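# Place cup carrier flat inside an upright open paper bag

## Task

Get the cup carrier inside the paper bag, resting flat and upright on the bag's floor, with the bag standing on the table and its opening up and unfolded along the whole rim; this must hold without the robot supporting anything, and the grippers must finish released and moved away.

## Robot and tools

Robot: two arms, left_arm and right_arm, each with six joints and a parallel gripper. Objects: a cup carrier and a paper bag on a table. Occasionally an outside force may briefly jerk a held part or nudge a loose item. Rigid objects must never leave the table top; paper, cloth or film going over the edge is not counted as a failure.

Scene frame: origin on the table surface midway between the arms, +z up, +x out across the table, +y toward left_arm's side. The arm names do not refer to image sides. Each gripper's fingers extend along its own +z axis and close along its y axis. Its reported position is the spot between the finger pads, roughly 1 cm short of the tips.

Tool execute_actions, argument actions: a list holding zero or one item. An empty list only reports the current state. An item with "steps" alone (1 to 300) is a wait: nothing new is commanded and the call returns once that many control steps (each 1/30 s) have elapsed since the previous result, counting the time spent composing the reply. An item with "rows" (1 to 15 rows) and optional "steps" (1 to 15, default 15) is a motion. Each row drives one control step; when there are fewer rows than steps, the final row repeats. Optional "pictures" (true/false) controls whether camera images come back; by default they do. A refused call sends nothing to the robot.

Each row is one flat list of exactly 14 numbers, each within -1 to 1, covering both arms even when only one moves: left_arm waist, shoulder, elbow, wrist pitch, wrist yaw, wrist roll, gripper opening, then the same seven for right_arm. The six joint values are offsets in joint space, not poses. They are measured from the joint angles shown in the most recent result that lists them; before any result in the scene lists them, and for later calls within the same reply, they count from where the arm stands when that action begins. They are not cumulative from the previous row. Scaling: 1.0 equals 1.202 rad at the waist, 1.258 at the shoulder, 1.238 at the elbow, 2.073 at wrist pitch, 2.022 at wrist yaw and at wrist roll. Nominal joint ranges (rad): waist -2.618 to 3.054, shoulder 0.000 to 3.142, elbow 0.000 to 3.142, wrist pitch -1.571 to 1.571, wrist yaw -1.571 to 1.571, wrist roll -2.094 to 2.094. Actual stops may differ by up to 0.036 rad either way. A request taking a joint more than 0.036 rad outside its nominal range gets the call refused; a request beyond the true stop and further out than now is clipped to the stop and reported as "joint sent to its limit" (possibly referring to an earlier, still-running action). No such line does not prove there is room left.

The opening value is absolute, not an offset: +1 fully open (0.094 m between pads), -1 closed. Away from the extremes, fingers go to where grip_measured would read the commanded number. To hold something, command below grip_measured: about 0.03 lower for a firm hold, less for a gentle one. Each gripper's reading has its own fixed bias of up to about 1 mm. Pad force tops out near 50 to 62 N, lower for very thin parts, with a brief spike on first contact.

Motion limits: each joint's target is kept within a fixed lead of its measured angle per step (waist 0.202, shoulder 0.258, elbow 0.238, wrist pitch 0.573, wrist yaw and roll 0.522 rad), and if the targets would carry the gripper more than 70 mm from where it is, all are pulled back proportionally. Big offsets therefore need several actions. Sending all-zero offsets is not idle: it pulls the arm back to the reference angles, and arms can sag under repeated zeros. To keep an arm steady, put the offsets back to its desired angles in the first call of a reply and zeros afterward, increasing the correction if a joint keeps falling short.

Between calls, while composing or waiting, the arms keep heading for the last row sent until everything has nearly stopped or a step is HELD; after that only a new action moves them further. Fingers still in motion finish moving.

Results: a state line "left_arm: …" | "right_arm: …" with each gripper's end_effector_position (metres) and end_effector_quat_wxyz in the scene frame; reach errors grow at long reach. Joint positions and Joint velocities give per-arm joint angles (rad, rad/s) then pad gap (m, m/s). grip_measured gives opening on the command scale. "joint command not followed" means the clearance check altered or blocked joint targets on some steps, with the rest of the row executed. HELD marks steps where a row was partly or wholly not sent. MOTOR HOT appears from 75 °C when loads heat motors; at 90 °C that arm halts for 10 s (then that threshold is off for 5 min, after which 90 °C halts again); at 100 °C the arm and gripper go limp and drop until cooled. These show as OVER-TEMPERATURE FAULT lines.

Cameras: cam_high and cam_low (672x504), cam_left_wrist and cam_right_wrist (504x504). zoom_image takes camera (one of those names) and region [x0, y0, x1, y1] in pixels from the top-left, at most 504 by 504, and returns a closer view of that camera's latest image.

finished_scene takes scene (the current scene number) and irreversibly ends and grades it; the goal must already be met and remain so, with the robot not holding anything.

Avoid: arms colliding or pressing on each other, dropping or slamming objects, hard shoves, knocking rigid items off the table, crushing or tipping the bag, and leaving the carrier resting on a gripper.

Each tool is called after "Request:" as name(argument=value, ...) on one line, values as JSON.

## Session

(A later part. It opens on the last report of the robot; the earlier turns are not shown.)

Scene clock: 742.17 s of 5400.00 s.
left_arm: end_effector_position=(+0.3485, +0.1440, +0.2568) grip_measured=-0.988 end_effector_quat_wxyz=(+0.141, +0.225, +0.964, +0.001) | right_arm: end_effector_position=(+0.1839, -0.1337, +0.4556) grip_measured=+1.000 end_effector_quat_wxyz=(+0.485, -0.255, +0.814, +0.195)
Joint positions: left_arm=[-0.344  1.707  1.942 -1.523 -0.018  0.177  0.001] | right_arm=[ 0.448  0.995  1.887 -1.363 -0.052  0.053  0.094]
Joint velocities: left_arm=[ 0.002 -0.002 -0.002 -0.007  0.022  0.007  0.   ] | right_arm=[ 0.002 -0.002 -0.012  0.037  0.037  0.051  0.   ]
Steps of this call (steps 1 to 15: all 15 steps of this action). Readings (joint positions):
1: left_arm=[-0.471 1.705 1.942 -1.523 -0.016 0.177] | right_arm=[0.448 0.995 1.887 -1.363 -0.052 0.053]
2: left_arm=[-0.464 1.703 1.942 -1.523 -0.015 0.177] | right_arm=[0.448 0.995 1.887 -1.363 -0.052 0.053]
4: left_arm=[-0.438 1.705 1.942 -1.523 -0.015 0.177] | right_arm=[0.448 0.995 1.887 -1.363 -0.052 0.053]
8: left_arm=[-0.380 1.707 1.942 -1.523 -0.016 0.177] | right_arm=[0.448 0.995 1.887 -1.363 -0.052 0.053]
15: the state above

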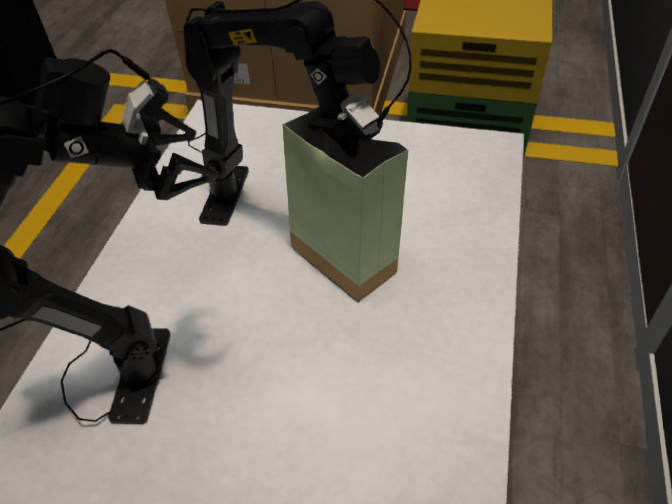

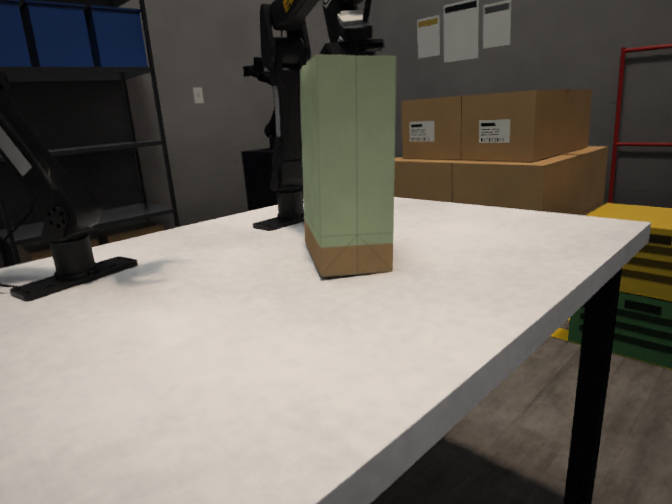

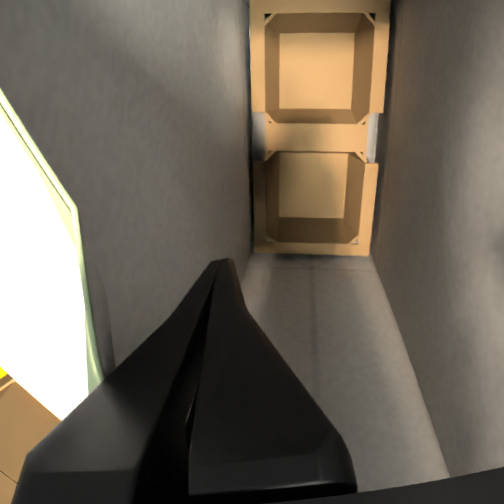

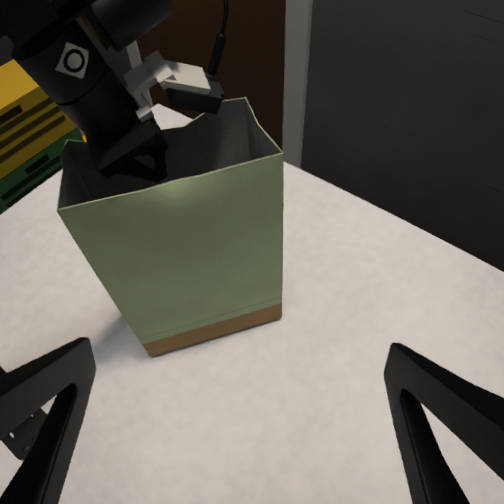

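Request:
execute_actions(actions=[{"rows":[[-0.02,0,0,0,0,0,-1,0,0,0,0,0,0,1],[-0.03,0,0,0,0,0,-1,0,0,0,0,0,0,1],[-0.04,0,0,0,0,0,-1,0,0,0,0,0,0,1],[-0.05,0,0,0,0,0,-1,0,0,0,0,0,0,1],[-0.06,0,0,0,0,0,-1,0,0,0,0,0,0,1],[-0.07,0,0,0,0,0,-1,0,0,0,0,0,0,1],[-0.08,0,0,0,0,0,-1,0,0,0,0,0,0,1],[-0.09,0,0,0,0,0,-1,0,0,0,0,0,0,1],[-0.1,0,0,0,0,0,-1,0,0,0,0,0,0,1]],"steps":15}], pictures=false)

Request:
execute_actions(actions=[{"rows":[[0,-0.04,0.06,0,0,0,-1,-0.1,0,0,0,0,0,1],[0,-0.07,0.11,0,0,0,-1,-0.2,0,0,0,0,0,1],[0,-0.1,0.16,0,0,0,-1,-0.3,0,0,0,0,0,1],[0,-0.14,0.2,0,0,0,-1,-0.4,0,0,0,0,0,1],[0,-0.18,0.24,0,0,0,-1,-0.5,0,0,0,0,0,1],[0,-0.24,0.26,0,0,0,-1,-0.6,0,0,0,0,0,1]],"steps":15}])

Request:
zoom_image(camera="cam_high", region=[240,60,440,320])

Scene clock: 754.97 s of 5400.00 s.
left_arm: end_effector_position=(+0.3351, +0.1050, +0.2568) grip_measured=-0.988 end_effector_quat_wxyz=(+0.141, +0.282, +0.949, -0.006) | right_arm: end_effector_position=(+0.1839, -0.1337, +0.4556) grip_measured=+1.000 end_effector_quat_wxyz=(+0.485, -0.255, +0.814, +0.195)
Joint positions: left_arm=[-0.463  1.707  1.942 -1.523 -0.02   0.177  0.001] | right_arm=[ 0.448  0.995  1.887 -1.363 -0.052  0.053  0.094]
Joint velocities: left_arm=[-0.012  0.012  0.012 -0.022  0.037  0.022 -0.001] | right_arm=[ 0.022 -0.022  0.007 -0.022 -0.081 -0.022  0.   ]
Steps of this call (steps 1 to 15: the robot went on to your last target; steps 16 to 90: nothing new was sent; then 9.30 s passed at rest; steps 91 to 105: all 15 steps of this action). Readings (joint positions):
91: left_arm=[-0.346 1.707 1.942 -1.523 -0.018 0.177] | right_arm=[0.448 0.995 1.887 -1.363 -0.052 0.053]
92: left_arm=[-0.351 1.707 1.942 -1.523 -0.019 0.177] | right_arm=[0.448 0.995 1.887 -1.363 -0.052 0.053]
94: left_arm=[-0.371 1.707 1.942 -1.523 -0.020 0.177] | right_arm=[0.448 0.995 1.887 -1.363 -0.052 0.053]
98: left_arm=[-0.426 1.707 1.942 -1.523 -0.020 0.177] | right_arm=[0.448 0.995 1.887 -1.363 -0.052 0.053]
105: the state above

Scene clock: 755.47 s of 5400.00 s.
left_arm: end_effector_position=(+0.2753, +0.1305, +0.4504) grip_measured=-0.988 end_effector_quat_wxyz=(+0.438, +0.253, +0.862, -0.041) | right_arm: end_effector_position=(+0.2291, -0.2692, +0.4556) grip_measured=+1.000 end_effector_quat_wxyz=(+0.523, +0.045, +0.851, +0.013)
Joint positions: left_arm=[-0.463  1.393  2.25  -1.518 -0.02   0.177  0.001] | right_arm=[-0.262  0.995  1.887 -1.363 -0.049  0.053  0.094]
Joint velocities: left_arm=[ 0.007 -0.589  0.31  -0.066  0.007 -0.066 -0.001] | right_arm=[-0.032 -0.002 -0.007  0.022  0.007 -0.022  0.   ]
Steps of this call (steps 1 to 15: all 15 steps of this action). Readings (joint positions):
1: left_arm=[-0.463 1.706 1.946 -1.524 -0.020 0.177] | right_arm=[0.424 0.995 1.887 -1.363 -0.059 0.053]
2: left_arm=[-0.463 1.705 1.963 -1.529 -0.020 0.177] | right_arm=[0.362 0.995 1.887 -1.363 -0.063 0.053]
4: left_arm=[-0.463 1.691 2.016 -1.529 -0.020 0.177] | right_arm=[0.212 0.995 1.887 -1.363 -0.060 0.053]
8: left_arm=[-0.463 1.595 2.107 -1.523 -0.020 0.177] | right_arm=[-0.085 0.995 1.887 -1.363 -0.057 0.053]
15: the state above

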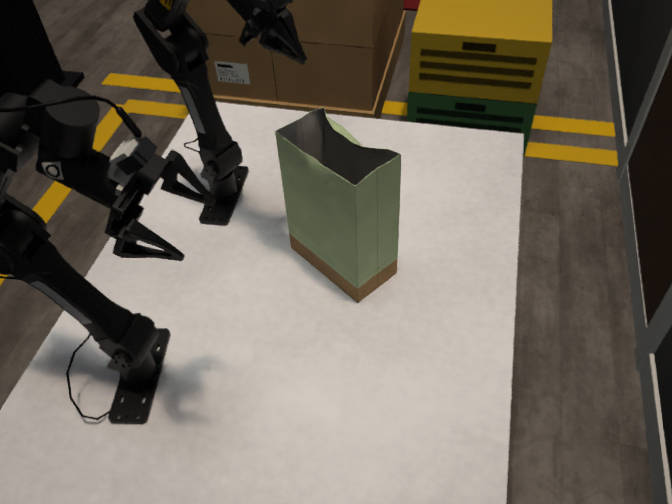

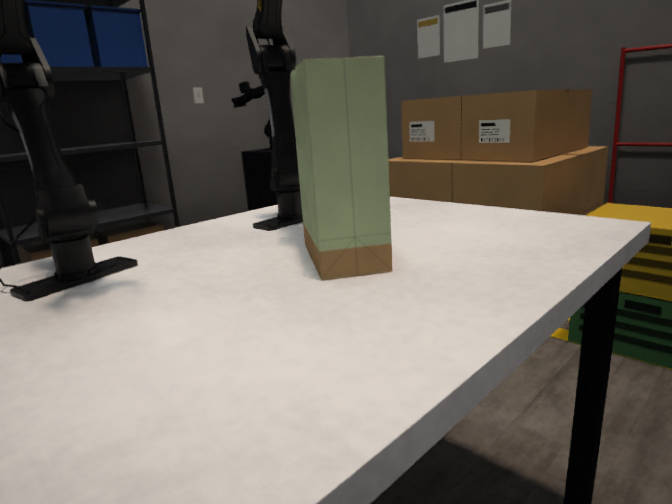

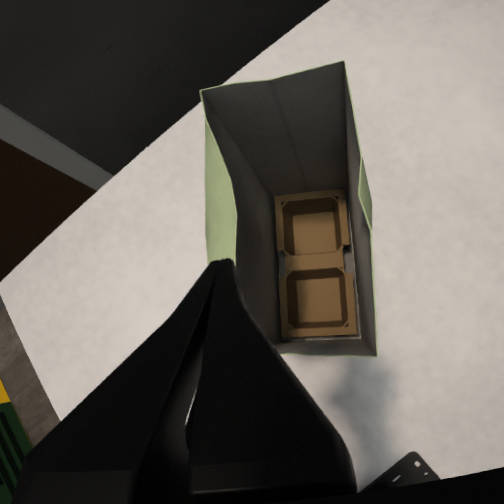

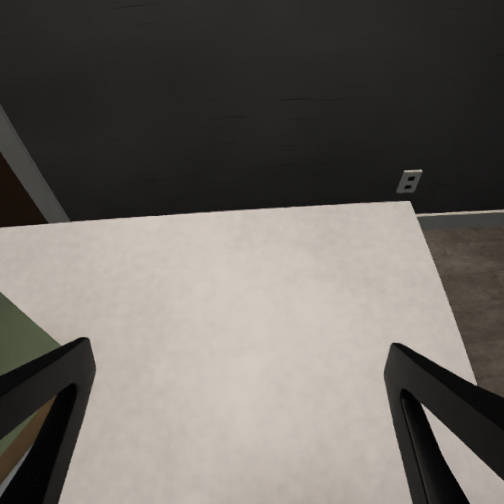

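Region (240, 60, 440, 320) of cam_high's 672x504 image, scaled by 1.938, with more detail than that image has; it fills the left 388 columns of this view, and the rest is white.

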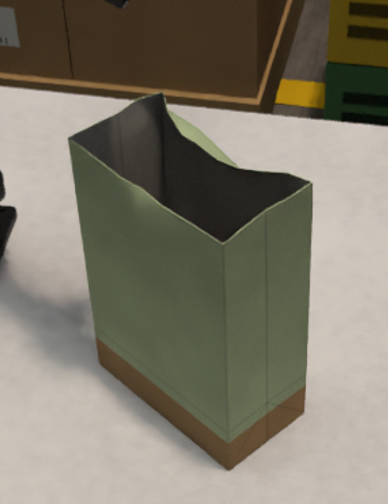

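Request:
execute_actions(actions=[{"rows":[[0.104,0.06,-0.02,0,0,0,0.7,0,0,0,0,0,0,1],[0.104,0.1,-0.03,0,0,0,0.7,0,0,0,0,0,0,1],[0.104,0.14,-0.05,0,0,0,0.7,0,0,0,0,0,0,1],[0.104,0.19,-0.07,-0.008,0,0,0.7,0,0,0,0,0,0,1]],"steps":15}], pictures=false)

Request:
execute_actions(actions=[{"steps":10}])

Scene clock: 778.13 s of 5400.00 s.
left_arm: end_effector_position=(+0.3616, +0.1401, +0.3273) grip_measured=+0.698 end_effector_quat_wxyz=(+0.252, +0.220, +0.942, -0.004) | right_arm: end_effector_position=(+0.2291, -0.2694, +0.4556) grip_measured=+1.000 end_effector_quat_wxyz=(+0.523, +0.045, +0.851, +0.013)
Joint positions: left_arm=[-0.345  1.684  2.149 -1.526 -0.02   0.178  0.08 ] | right_arm=[-0.263  0.995  1.887 -1.363 -0.049  0.053  0.094]
Joint velocities: left_arm=[-0.002 -0.173 -0.007 -0.037  0.022 -0.007 -0.   ] | right_arm=[ 0.002 -0.002  0.002  0.051  0.007 -0.007  0.   ]
Steps of this call (steps 1 to 30: the robot went on to your last target; steps 31 to 90: nothing new was sent; then 19.17 s passed at rest; steps 91 to 105: all 15 steps of this action). Readings (joint positions):
91: left_arm=[-0.442 1.412 2.263 -1.519 -0.009 0.178] | right_arm=[-0.263 0.995 1.887 -1.363 -0.049 0.053]
92: left_arm=[-0.404 1.422 2.263 -1.519 -0.008 0.178] | right_arm=[-0.263 0.995 1.887 -1.363 -0.049 0.053]
94: left_arm=[-0.361 1.460 2.256 -1.519 -0.019 0.178] | right_arm=[-0.263 0.995 1.887 -1.363 -0.049 0.053]
98: left_arm=[-0.348 1.586 2.204 -1.519 -0.020 0.178] | right_arm=[-0.263 0.995 1.887 -1.363 -0.049 0.053]
105: the state above

Scene clock: 778.47 s of 5400.00 s.
left_arm: end_effector_position=(+0.3524, +0.1428, +0.3412) grip_measured=+0.698 end_effector_quat_wxyz=(+0.271, +0.218, +0.937, -0.005) | right_arm: end_effector_position=(+0.2291, -0.2694, +0.4556) grip_measured=+1.000 end_effector_quat_wxyz=(+0.523, +0.045, +0.851, +0.013)
Joint positions: left_arm=[-0.345  1.643  2.149 -1.529 -0.02   0.178  0.08 ] | right_arm=[-0.263  0.995  1.887 -1.363 -0.049  0.053  0.094]
Joint velocities: left_arm=[-0.017 -0.002  0.002  0.037 -0.022 -0.022 -0.001] | right_arm=[-0.017 -0.027  0.012 -0.037 -0.037  0.022  0.   ]
Steps of this call (steps 1 to 10: the robot went on to your last target). Readings (joint positions):
1: left_arm=[-0.345 1.678 2.149 -1.527 -0.020 0.178] | right_arm=[-0.263 0.995 1.887 -1.363 -0.049 0.053]
2: left_arm=[-0.345 1.670 2.149 -1.527 -0.020 0.178] | right_arm=[-0.263 0.995 1.887 -1.363 -0.049 0.053]
4: left_arm=[-0.345 1.654 2.149 -1.528 -0.020 0.178] | right_arm=[-0.263 0.995 1.887 -1.363 -0.049 0.053]
8: left_arm=[-0.345 1.643 2.149 -1.529 -0.020 0.178] | right_arm=[-0.263 0.995 1.887 -1.363 -0.049 0.053]
10: the state above

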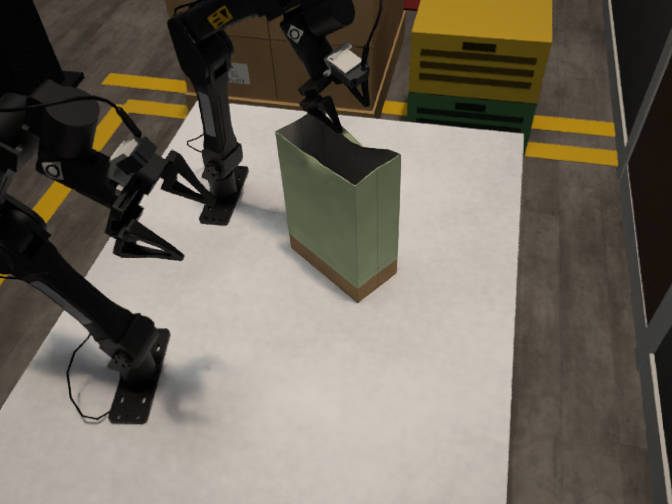

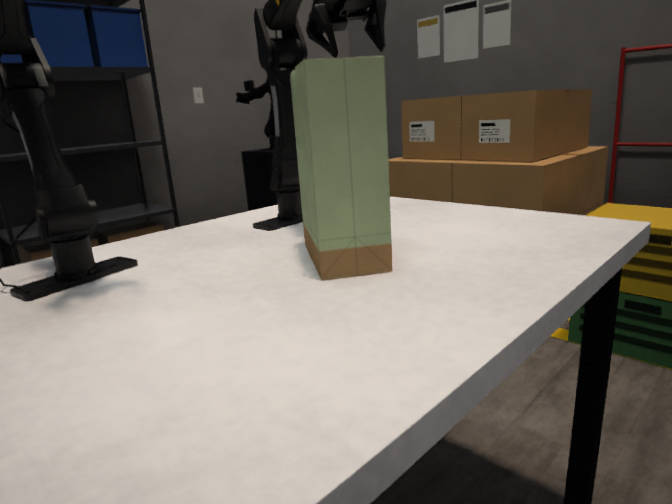

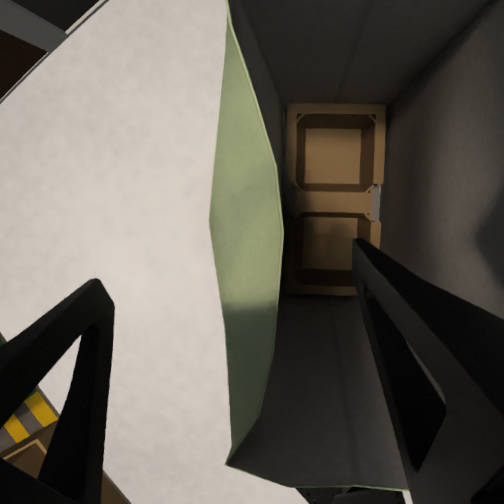

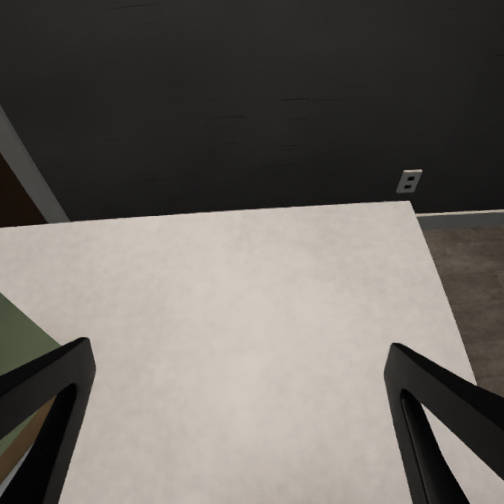

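Request:
execute_actions(actions=[{"rows":[[0,0.03,-0.02,0,0,0,0.7,0,0,0,0,0,0,1],[0,0.04,-0.04,0,0,0,0.7,0,0,0,0,0,0,1],[0,0.05,-0.06,0,0,0,0.7,0,0,0,0,0,0,1],[0,0.06,-0.08,0,0,0,0.7,0,0,0,0,0,0,1],[0,0.065,-0.095,0,0,0,0.7,0,0,0,0,0,0,1]],"steps":15}])

Request:
execute_actions(actions=[{"rows":[[0,0,0,0,0,0,0.3,0,0,0,0,0,0,1],[0,0,0,0,0,0,0.1,0,0,0,0,0,0,1],[0,0,0,0,0,0,-0.1,0,0,0,0,0,0,1],[0,0,0,0,0,0,-0.3,0,0,0,0,0,0,1],[0,0,0,0,0,0,-0.5,0,0,0,0,0,0,1],[0,0,0,0,0,0,-0.7,0,0,0,0,0,0,1],[0,0,0,0,0,0,-0.85,0,0,0,0,0,0,1],[0,0,0,0,0,0,-1,0,0,0,0,0,0,1]],"steps":15}])

Request:
zoom_image(camera="cam_high", region=[240,60,440,220])

Scene clock: 792.23 s of 5400.00 s.
left_arm: end_effector_position=(+0.3628, +0.1397, +0.2684) grip_measured=+0.698 end_effector_quat_wxyz=(+0.161, +0.225, +0.961, +0.001) | right_arm: end_effector_position=(+0.2291, -0.2694, +0.4556) grip_measured=+1.000 end_effector_quat_wxyz=(+0.523, +0.045, +0.851, +0.013)
Joint positions: left_arm=[-0.345  1.749  2.03  -1.528 -0.02   0.178  0.08 ] | right_arm=[-0.263  0.995  1.887 -1.363 -0.049  0.053  0.094]
Joint velocities: left_arm=[ 0.012 -0.061  0.007 -0.007 -0.007  0.037  0.002] | right_arm=[ 0.002 -0.002  0.007  0.007  0.007  0.007  0.   ]
Steps of this call (steps 1 to 30: the robot went on to your last target; steps 31 to 90: nothing new was sent; then 10.27 s passed at rest; steps 91 to 105: all 15 steps of this action). Readings (joint positions):
91: left_arm=[-0.345 1.645 2.149 -1.529 -0.020 0.178] | right_arm=[-0.263 0.995 1.887 -1.363 -0.049 0.053]
92: left_arm=[-0.345 1.649 2.146 -1.529 -0.020 0.178] | right_arm=[-0.263 0.995 1.887 -1.363 -0.049 0.053]
94: left_arm=[-0.345 1.660 2.120 -1.528 -0.020 0.178] | right_arm=[-0.263 0.995 1.887 -1.363 -0.049 0.053]
98: left_arm=[-0.345 1.715 2.052 -1.528 -0.020 0.178] | right_arm=[-0.263 0.995 1.887 -1.363 -0.049 0.053]
105: the state above

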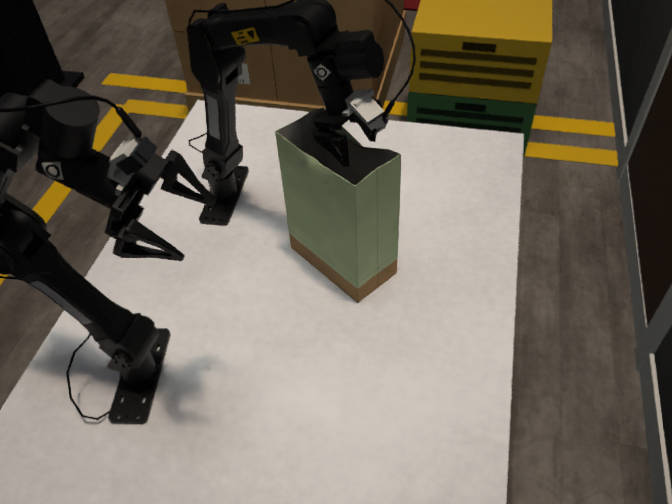

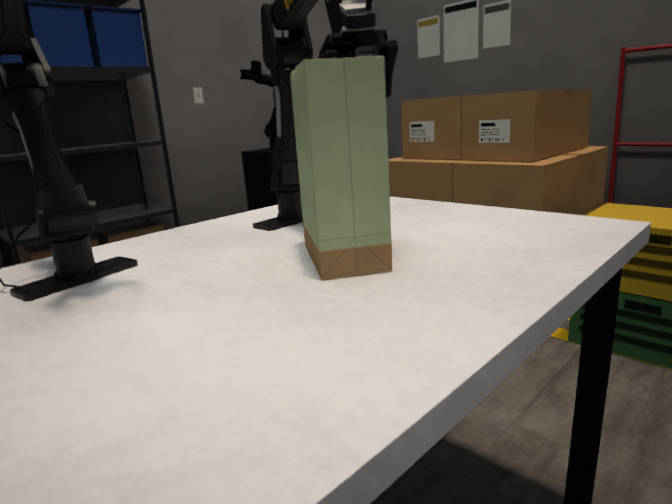

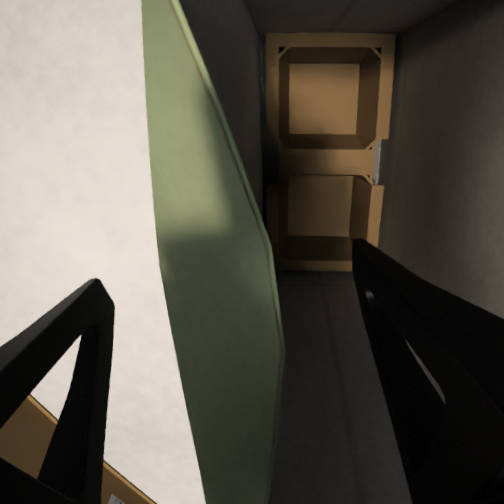

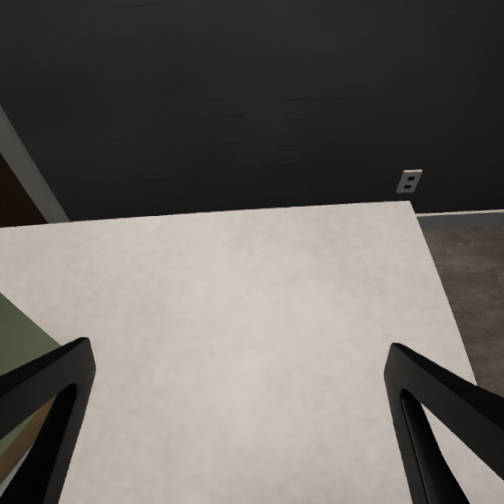

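Scene clock: 792.73 s of 5400.00 s.
left_arm: end_effector_position=(+0.3631, +0.1403, +0.2683) grip_measured=-0.980 end_effector_quat_wxyz=(+0.161, +0.225, +0.961, +0.003) | right_arm: end_effector_position=(+0.2291, -0.2694, +0.4556) grip_measured=+1.000 end_effector_quat_wxyz=(+0.523, +0.045, +0.851, +0.013)
Joint positions: left_arm=[-0.345  1.749  2.03  -1.528 -0.024  0.178  0.001] | right_arm=[-0.263  0.995  1.887 -1.363 -0.049  0.053  0.094]
Joint velocities: left_arm=[ 0.017 -0.012  0.007  0.095  0.081  0.037  0.001] | right_arm=[ 0.002  0.012  0.012 -0.095 -0.037 -0.022  0.   ]
Steps of this call (steps 1 to 15: all 15 steps of this action). Readings (joint positions):
1: left_arm=[-0.345 1.749 2.030 -1.528 -0.020 0.178] | right_arm=[-0.263 0.995 1.887 -1.363 -0.049 0.053]
2: left_arm=[-0.345 1.749 2.030 -1.528 -0.020 0.178] | right_arm=[-0.263 0.995 1.887 -1.363 -0.049 0.053]
4: left_arm=[-0.345 1.749 2.030 -1.528 -0.020 0.178] | right_arm=[-0.263 0.995 1.887 -1.363 -0.049 0.053]
8: left_arm=[-0.345 1.749 2.030 -1.528 -0.021 0.178] | right_arm=[-0.263 0.995 1.887 -1.363 -0.049 0.053]
15: the state above

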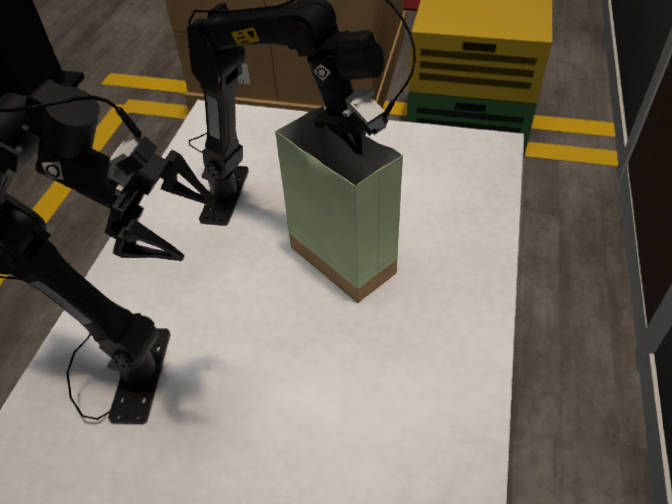

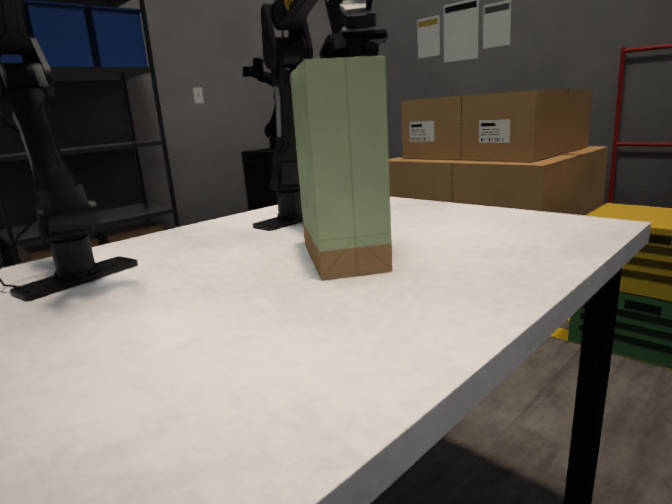

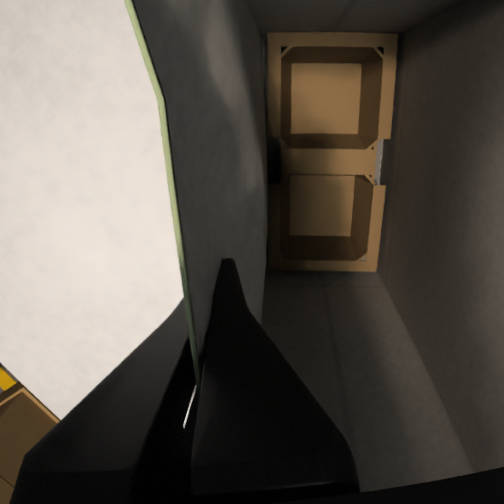

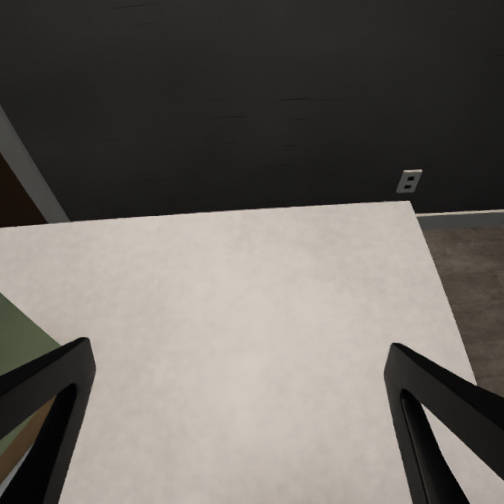

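Region (240, 60, 440, 220) of cam_high's 672x504 image, scaled by 2.520, with more detail than that image has; it fills the top 403 rows of this view, and the rest is white.

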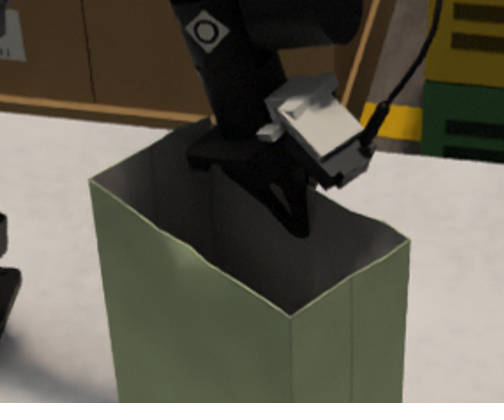

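Request:
execute_actions(actions=[{"rows":[[0.02,0,0,0,0.02,0,-1,0,0,0,0,0,0,1],[0.03,0,0,0,0.03,0,-1,0,0,0,0,0,0,1],[0.04,0,0,0,0.045,0,-1,0,0,0,0,0,0,1],[0.05,0,0,0,0.06,0,-1,0,0,0,0,0,0,1],[0.06,0,0,0,0.075,0,-1,0,0,0,0,0,0,1],[0.07,0,0,0,0.09,0,-1,0,0,0,0,0,0,1],[0.08,0,0,0,0.1,0,-1,0,0,0,0,0,0,1],[0.09,0,0,0,0.115,0,-1,0,0,0,0,0,0,1],[0.1,0,0,0,0.13,0,-1,0,0,0,0,0,0,1]],"steps":15}])

Request:
execute_actions(actions=[{"rows":[[0,0,0,0,0,0,-0.8,0,0,0,0,0,0,1],[0,0,0,0,0,0,-0.6,0,0,0,0,0,0,1],[0,0,0,0,0,0,-0.4,0,0,0,0,0,0,1],[0,0,0,0,0,0,-0.2,0,0,0,0,0,0,1],[0,0,0,0,0,0,0,0,0,0,0,0,0,1],[0,0,0,0,0,0,0.2,0,0,0,0,0,0,1]],"steps":15}])

Scene clock: 804.77 s of 5400.00 s.
left_arm: end_effector_position=(+0.3636, +0.1449, +0.2710) grip_measured=-0.980 end_effector_quat_wxyz=(+0.158, +0.184, +0.966, -0.094) | right_arm: end_effector_position=(+0.2291, -0.2694, +0.4556) grip_measured=+1.000 end_effector_quat_wxyz=(+0.523, +0.045, +0.851, +0.013)
Joint positions: left_arm=[-0.227  1.749  2.03  -1.533  0.193  0.178  0.001] | right_arm=[-0.263  0.995  1.887 -1.363 -0.049  0.053  0.094]
Joint velocities: left_arm=[-0.012  0.002 -0.012  0.007  0.198 -0.051  0.001] | right_arm=[-0.007 -0.022  0.002 -0.066  0.022  0.066  0.   ]
Steps of this call (steps 1 to 15: the robot went on to your last target; steps 16 to 90: nothing new was sent; then 8.53 s passed at rest; steps 91 to 105: all 15 steps of this action). Readings (joint positions):
91: left_arm=[-0.343 1.749 2.030 -1.528 -0.020 0.178] | right_arm=[-0.263 0.995 1.887 -1.363 -0.049 0.053]
92: left_arm=[-0.338 1.749 2.030 -1.528 -0.012 0.178] | right_arm=[-0.263 0.995 1.887 -1.363 -0.049 0.053]
94: left_arm=[-0.317 1.749 2.030 -1.528 0.016 0.178] | right_arm=[-0.263 0.995 1.887 -1.363 -0.049 0.053]
98: left_arm=[-0.263 1.749 2.030 -1.529 0.095 0.178] | right_arm=[-0.263 0.995 1.887 -1.363 -0.049 0.053]
105: the state above

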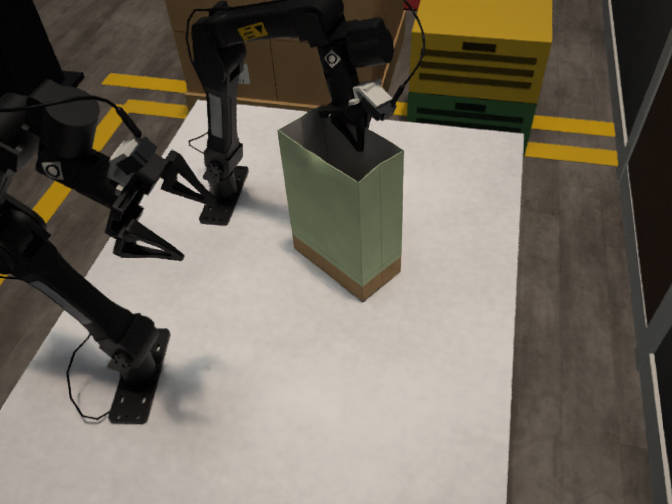

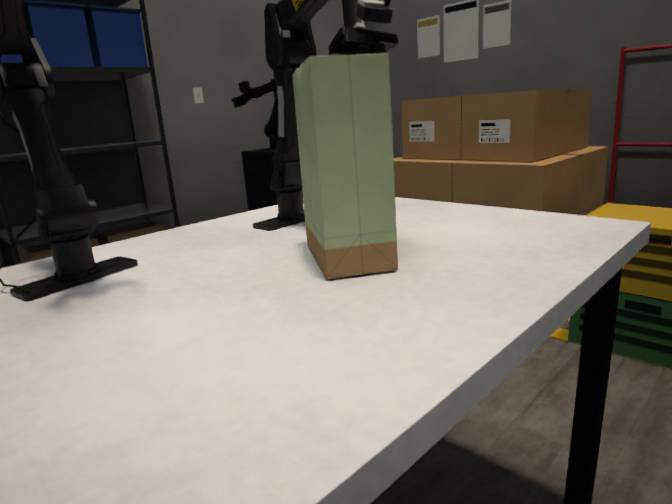

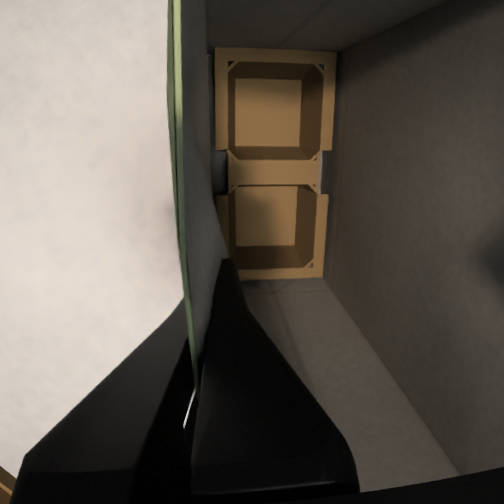

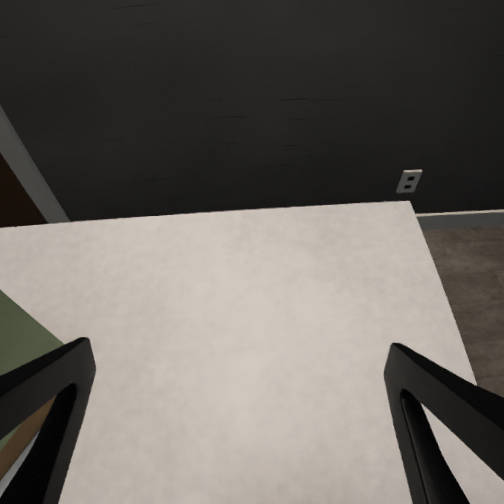

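Scene clock: 805.27 s of 5400.00 s.
left_arm: end_effector_position=(+0.3636, +0.1448, +0.2711) grip_measured=+0.198 end_effector_quat_wxyz=(+0.158, +0.184, +0.966, -0.094) | right_arm: end_effector_position=(+0.2291, -0.2694, +0.4556) grip_measured=+1.000 end_effector_quat_wxyz=(+0.523, +0.045, +0.851, +0.013)
Joint positions: left_arm=[-0.227  1.749  2.03  -1.533  0.193  0.178  0.056] | right_arm=[-0.263  0.995  1.887 -1.363 -0.049  0.053  0.094]
Joint velocities: left_arm=[-0.022  0.007 -0.012  0.037  0.037  0.022  0.   ] | right_arm=[-0.037 -0.012 -0.012 -0.037 -0.007  0.037  0.   ]
Steps of this call (steps 1 to 15: all 15 steps of this action). Readings (joint positions):
1: left_arm=[-0.227 1.749 2.030 -1.533 0.194 0.178] | right_arm=[-0.263 0.995 1.887 -1.363 -0.049 0.053]
2: left_arm=[-0.227 1.749 2.030 -1.533 0.194 0.178] | right_arm=[-0.263 0.995 1.887 -1.363 -0.049 0.053]
4: left_arm=[-0.227 1.749 2.030 -1.533 0.194 0.178] | right_arm=[-0.263 0.995 1.887 -1.363 -0.049 0.053]
8: left_arm=[-0.227 1.749 2.030 -1.533 0.193 0.178] | right_arm=[-0.263 0.995 1.887 -1.363 -0.049 0.053]
15: the state above

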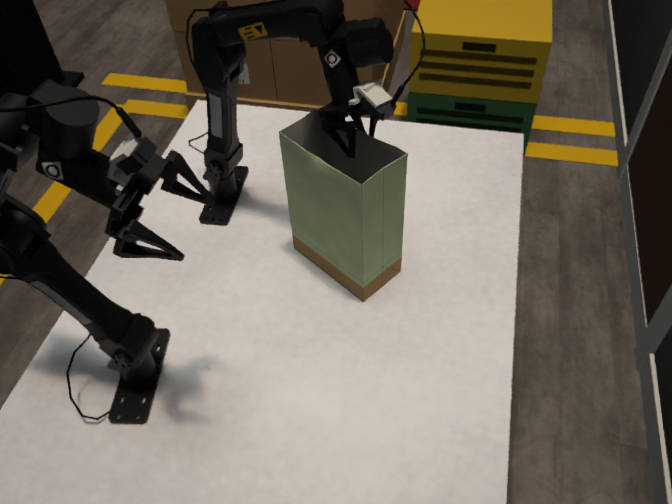

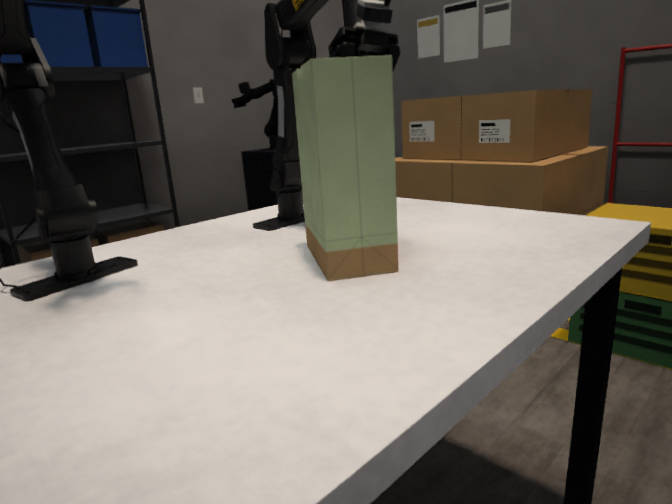

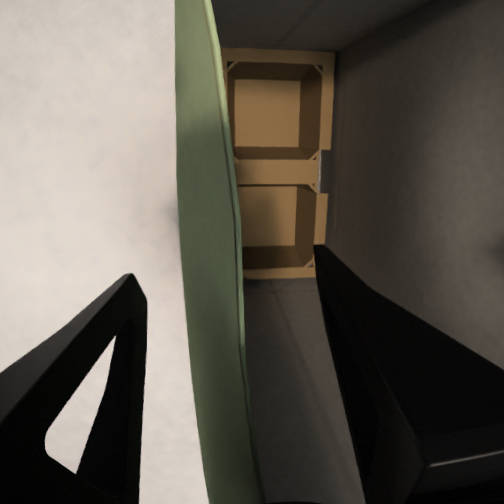

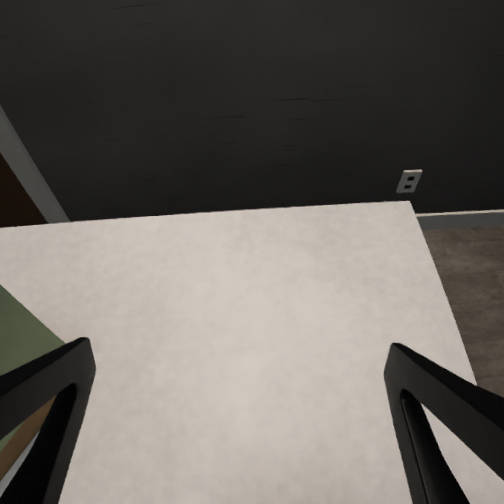

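Straighter now. Withdraw.

Request:
execute_actions(actions=[{"rows":[[0,-0.03,0.05,0,0,0,0.2,0,0,0,0,0,0,1],[0,-0.05,0.08,0,0,0,0.2,0,0,0,0,0,0,1],[0,-0.08,0.12,0,0,0,0.2,0,0,0,0,0,0,1],[0,-0.12,0.16,0,0,0,0.2,0,0,0,0,0,0,1],[0,-0.16,0.2,0,0,0,0.2,0,0,0,0,0,0,1]],"steps":15}], pictures=false)

Request:
execute_actions(actions=[{"rows":[[0,-0.35,0,0,-0.1,0,0.2,0,0,0,0,0,0,1]],"steps":15}], pictures=false)

Request:
execute_actions(actions=[{"steps":30}])

Request:
zoom_image(camera="cam_high", region=[240,60,440,320])

Scene clock: 815.47 s of 5400.00 s.
left_arm: end_effector_position=(+0.3195, +0.1530, +0.4232) grip_measured=+0.198 end_effector_quat_wxyz=(+0.388, +0.194, +0.897, -0.085) | right_arm: end_effector_position=(+0.2291, -0.2694, +0.4556) grip_measured=+1.000 end_effector_quat_wxyz=(+0.523, +0.045, +0.851, +0.013)
Joint positions: left_arm=[-0.227  1.515  2.274 -1.531  0.189  0.178  0.056] | right_arm=[-0.263  0.995  1.887 -1.363 -0.049  0.053  0.094]
Joint velocities: left_arm=[-0.012 -0.105  0.037 -0.022 -0.022  0.022  0.   ] | right_arm=[-0.002 -0.007 -0.002  0.066 -0.037 -0.007  0.   ]
Steps of this call (steps 1 to 15: the robot went on to your last target; steps 16 to 90: nothing new was sent; then 6.70 s passed at rest; steps 91 to 105: all 15 steps of this action). Readings (joint positions):
91: left_arm=[-0.227 1.749 2.033 -1.534 0.193 0.178] | right_arm=[-0.263 0.995 1.887 -1.363 -0.049 0.053]
92: left_arm=[-0.227 1.749 2.044 -1.536 0.192 0.178] | right_arm=[-0.263 0.995 1.887 -1.363 -0.049 0.053]
94: left_arm=[-0.227 1.738 2.087 -1.537 0.190 0.178] | right_arm=[-0.263 0.995 1.887 -1.363 -0.049 0.053]
98: left_arm=[-0.227 1.654 2.178 -1.536 0.189 0.178] | right_arm=[-0.263 0.995 1.887 -1.363 -0.049 0.053]
105: the state above

Scene clock: 815.97 s of 5400.00 s.
left_arm: end_effector_position=(+0.1492, +0.2142, +0.5303) grip_measured=+0.198 end_effector_quat_wxyz=(+0.608, +0.139, +0.782, -0.000) | right_arm: end_effector_position=(+0.2291, -0.2694, +0.4556) grip_measured=+1.000 end_effector_quat_wxyz=(+0.523, +0.045, +0.851, +0.013)
Joint positions: left_arm=[-0.227  1.02   2.282 -1.526  0.009  0.178  0.056] | right_arm=[-0.263  0.995  1.887 -1.363 -0.049  0.053  0.094]
Joint velocities: left_arm=[-0.002 -0.129  0.046  0.022 -0.037  0.007 -0.   ] | right_arm=[-0.002  0.017 -0.002  0.022  0.125 -0.037  0.   ]
Steps of this call (steps 1 to 15: all 15 steps of this action). Readings (joint positions):
1: left_arm=[-0.227 1.497 2.269 -1.527 0.173 0.178] | right_arm=[-0.263 0.995 1.887 -1.363 -0.049 0.053]
2: left_arm=[-0.227 1.478 2.259 -1.527 0.148 0.178] | right_arm=[-0.263 0.995 1.887 -1.363 -0.049 0.053]
4: left_arm=[-0.227 1.419 2.255 -1.528 0.110 0.178] | right_arm=[-0.263 0.995 1.887 -1.363 -0.049 0.053]
8: left_arm=[-0.227 1.245 2.255 -1.526 0.061 0.178] | right_arm=[-0.263 0.995 1.887 -1.363 -0.049 0.053]
15: the state above

Scene clock: 816.97 s of 5400.00 s.
left_arm: end_effector_position=(+0.1726, +0.2131, +0.5227) grip_measured=+0.198 end_effector_quat_wxyz=(+0.585, +0.137, +0.800, +0.006) | right_arm: end_effector_position=(+0.2291, -0.2694, +0.4556) grip_measured=+1.000 end_effector_quat_wxyz=(+0.523, +0.045, +0.851, +0.013)
Joint positions: left_arm=[-0.227  1.078  2.282 -1.526 -0.007  0.178  0.056] | right_arm=[-0.263  0.995  1.887 -1.363 -0.049  0.053  0.094]
Joint velocities: left_arm=[-0.012  0.002 -0.007 -0.022 -0.051  0.007 -0.002] | right_arm=[-0.007  0.007 -0.002  0.051  0.037 -0.022  0.   ]
Steps of this call (steps 1 to 30: the robot went on to your last target). Readings (joint positions):
1: left_arm=[-0.227 1.019 2.282 -1.526 0.006 0.178] | right_arm=[-0.263 0.995 1.887 -1.363 -0.049 0.053]
2: left_arm=[-0.227 1.023 2.282 -1.526 0.004 0.178] | right_arm=[-0.263 0.995 1.887 -1.363 -0.049 0.053]
4: left_arm=[-0.227 1.041 2.282 -1.526 0.000 0.178] | right_arm=[-0.263 0.995 1.887 -1.363 -0.049 0.053]
8: left_arm=[-0.227 1.073 2.282 -1.526 -0.004 0.178] | right_arm=[-0.263 0.995 1.887 -1.363 -0.049 0.053]
30: the state above
All arms were judged still, so your last target was given up. Only a new action makes them travel on or press farther. Fingers that are still opening or closing keep moving.

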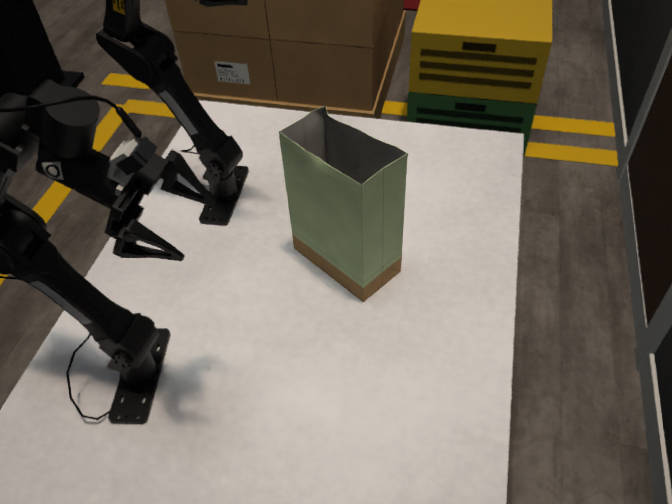

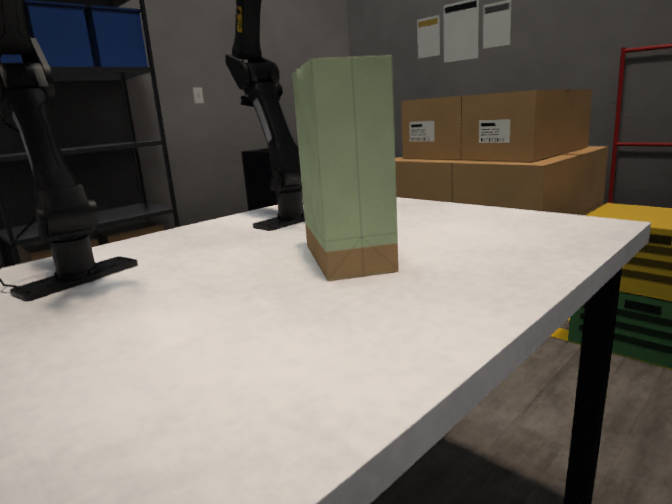

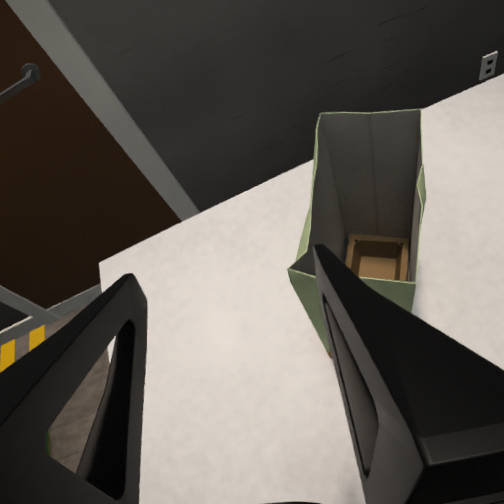

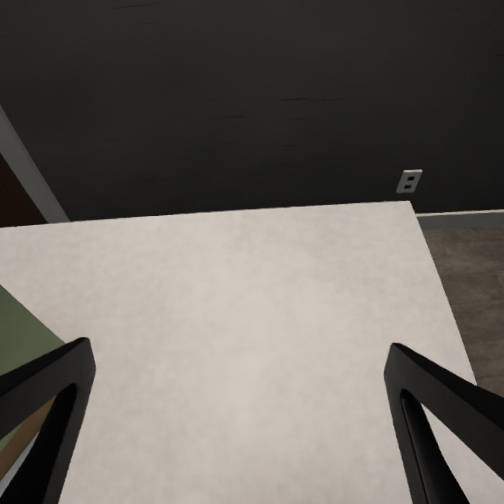

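Region (240, 60, 440, 320) of cam_high's 672x504 image, scaled by 1.938, with more detail than that image has; it fills the left 388 columns of this view, and the rest is white.

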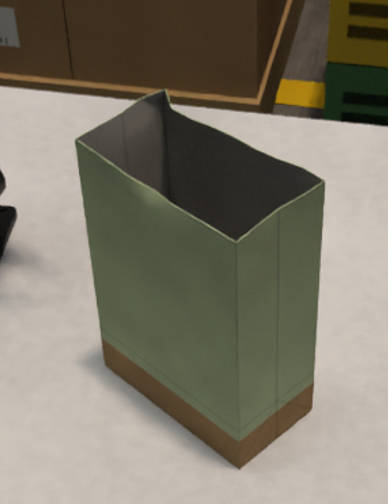

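Request:
finished_scene(scene=2)

The scene is finished: the task was done.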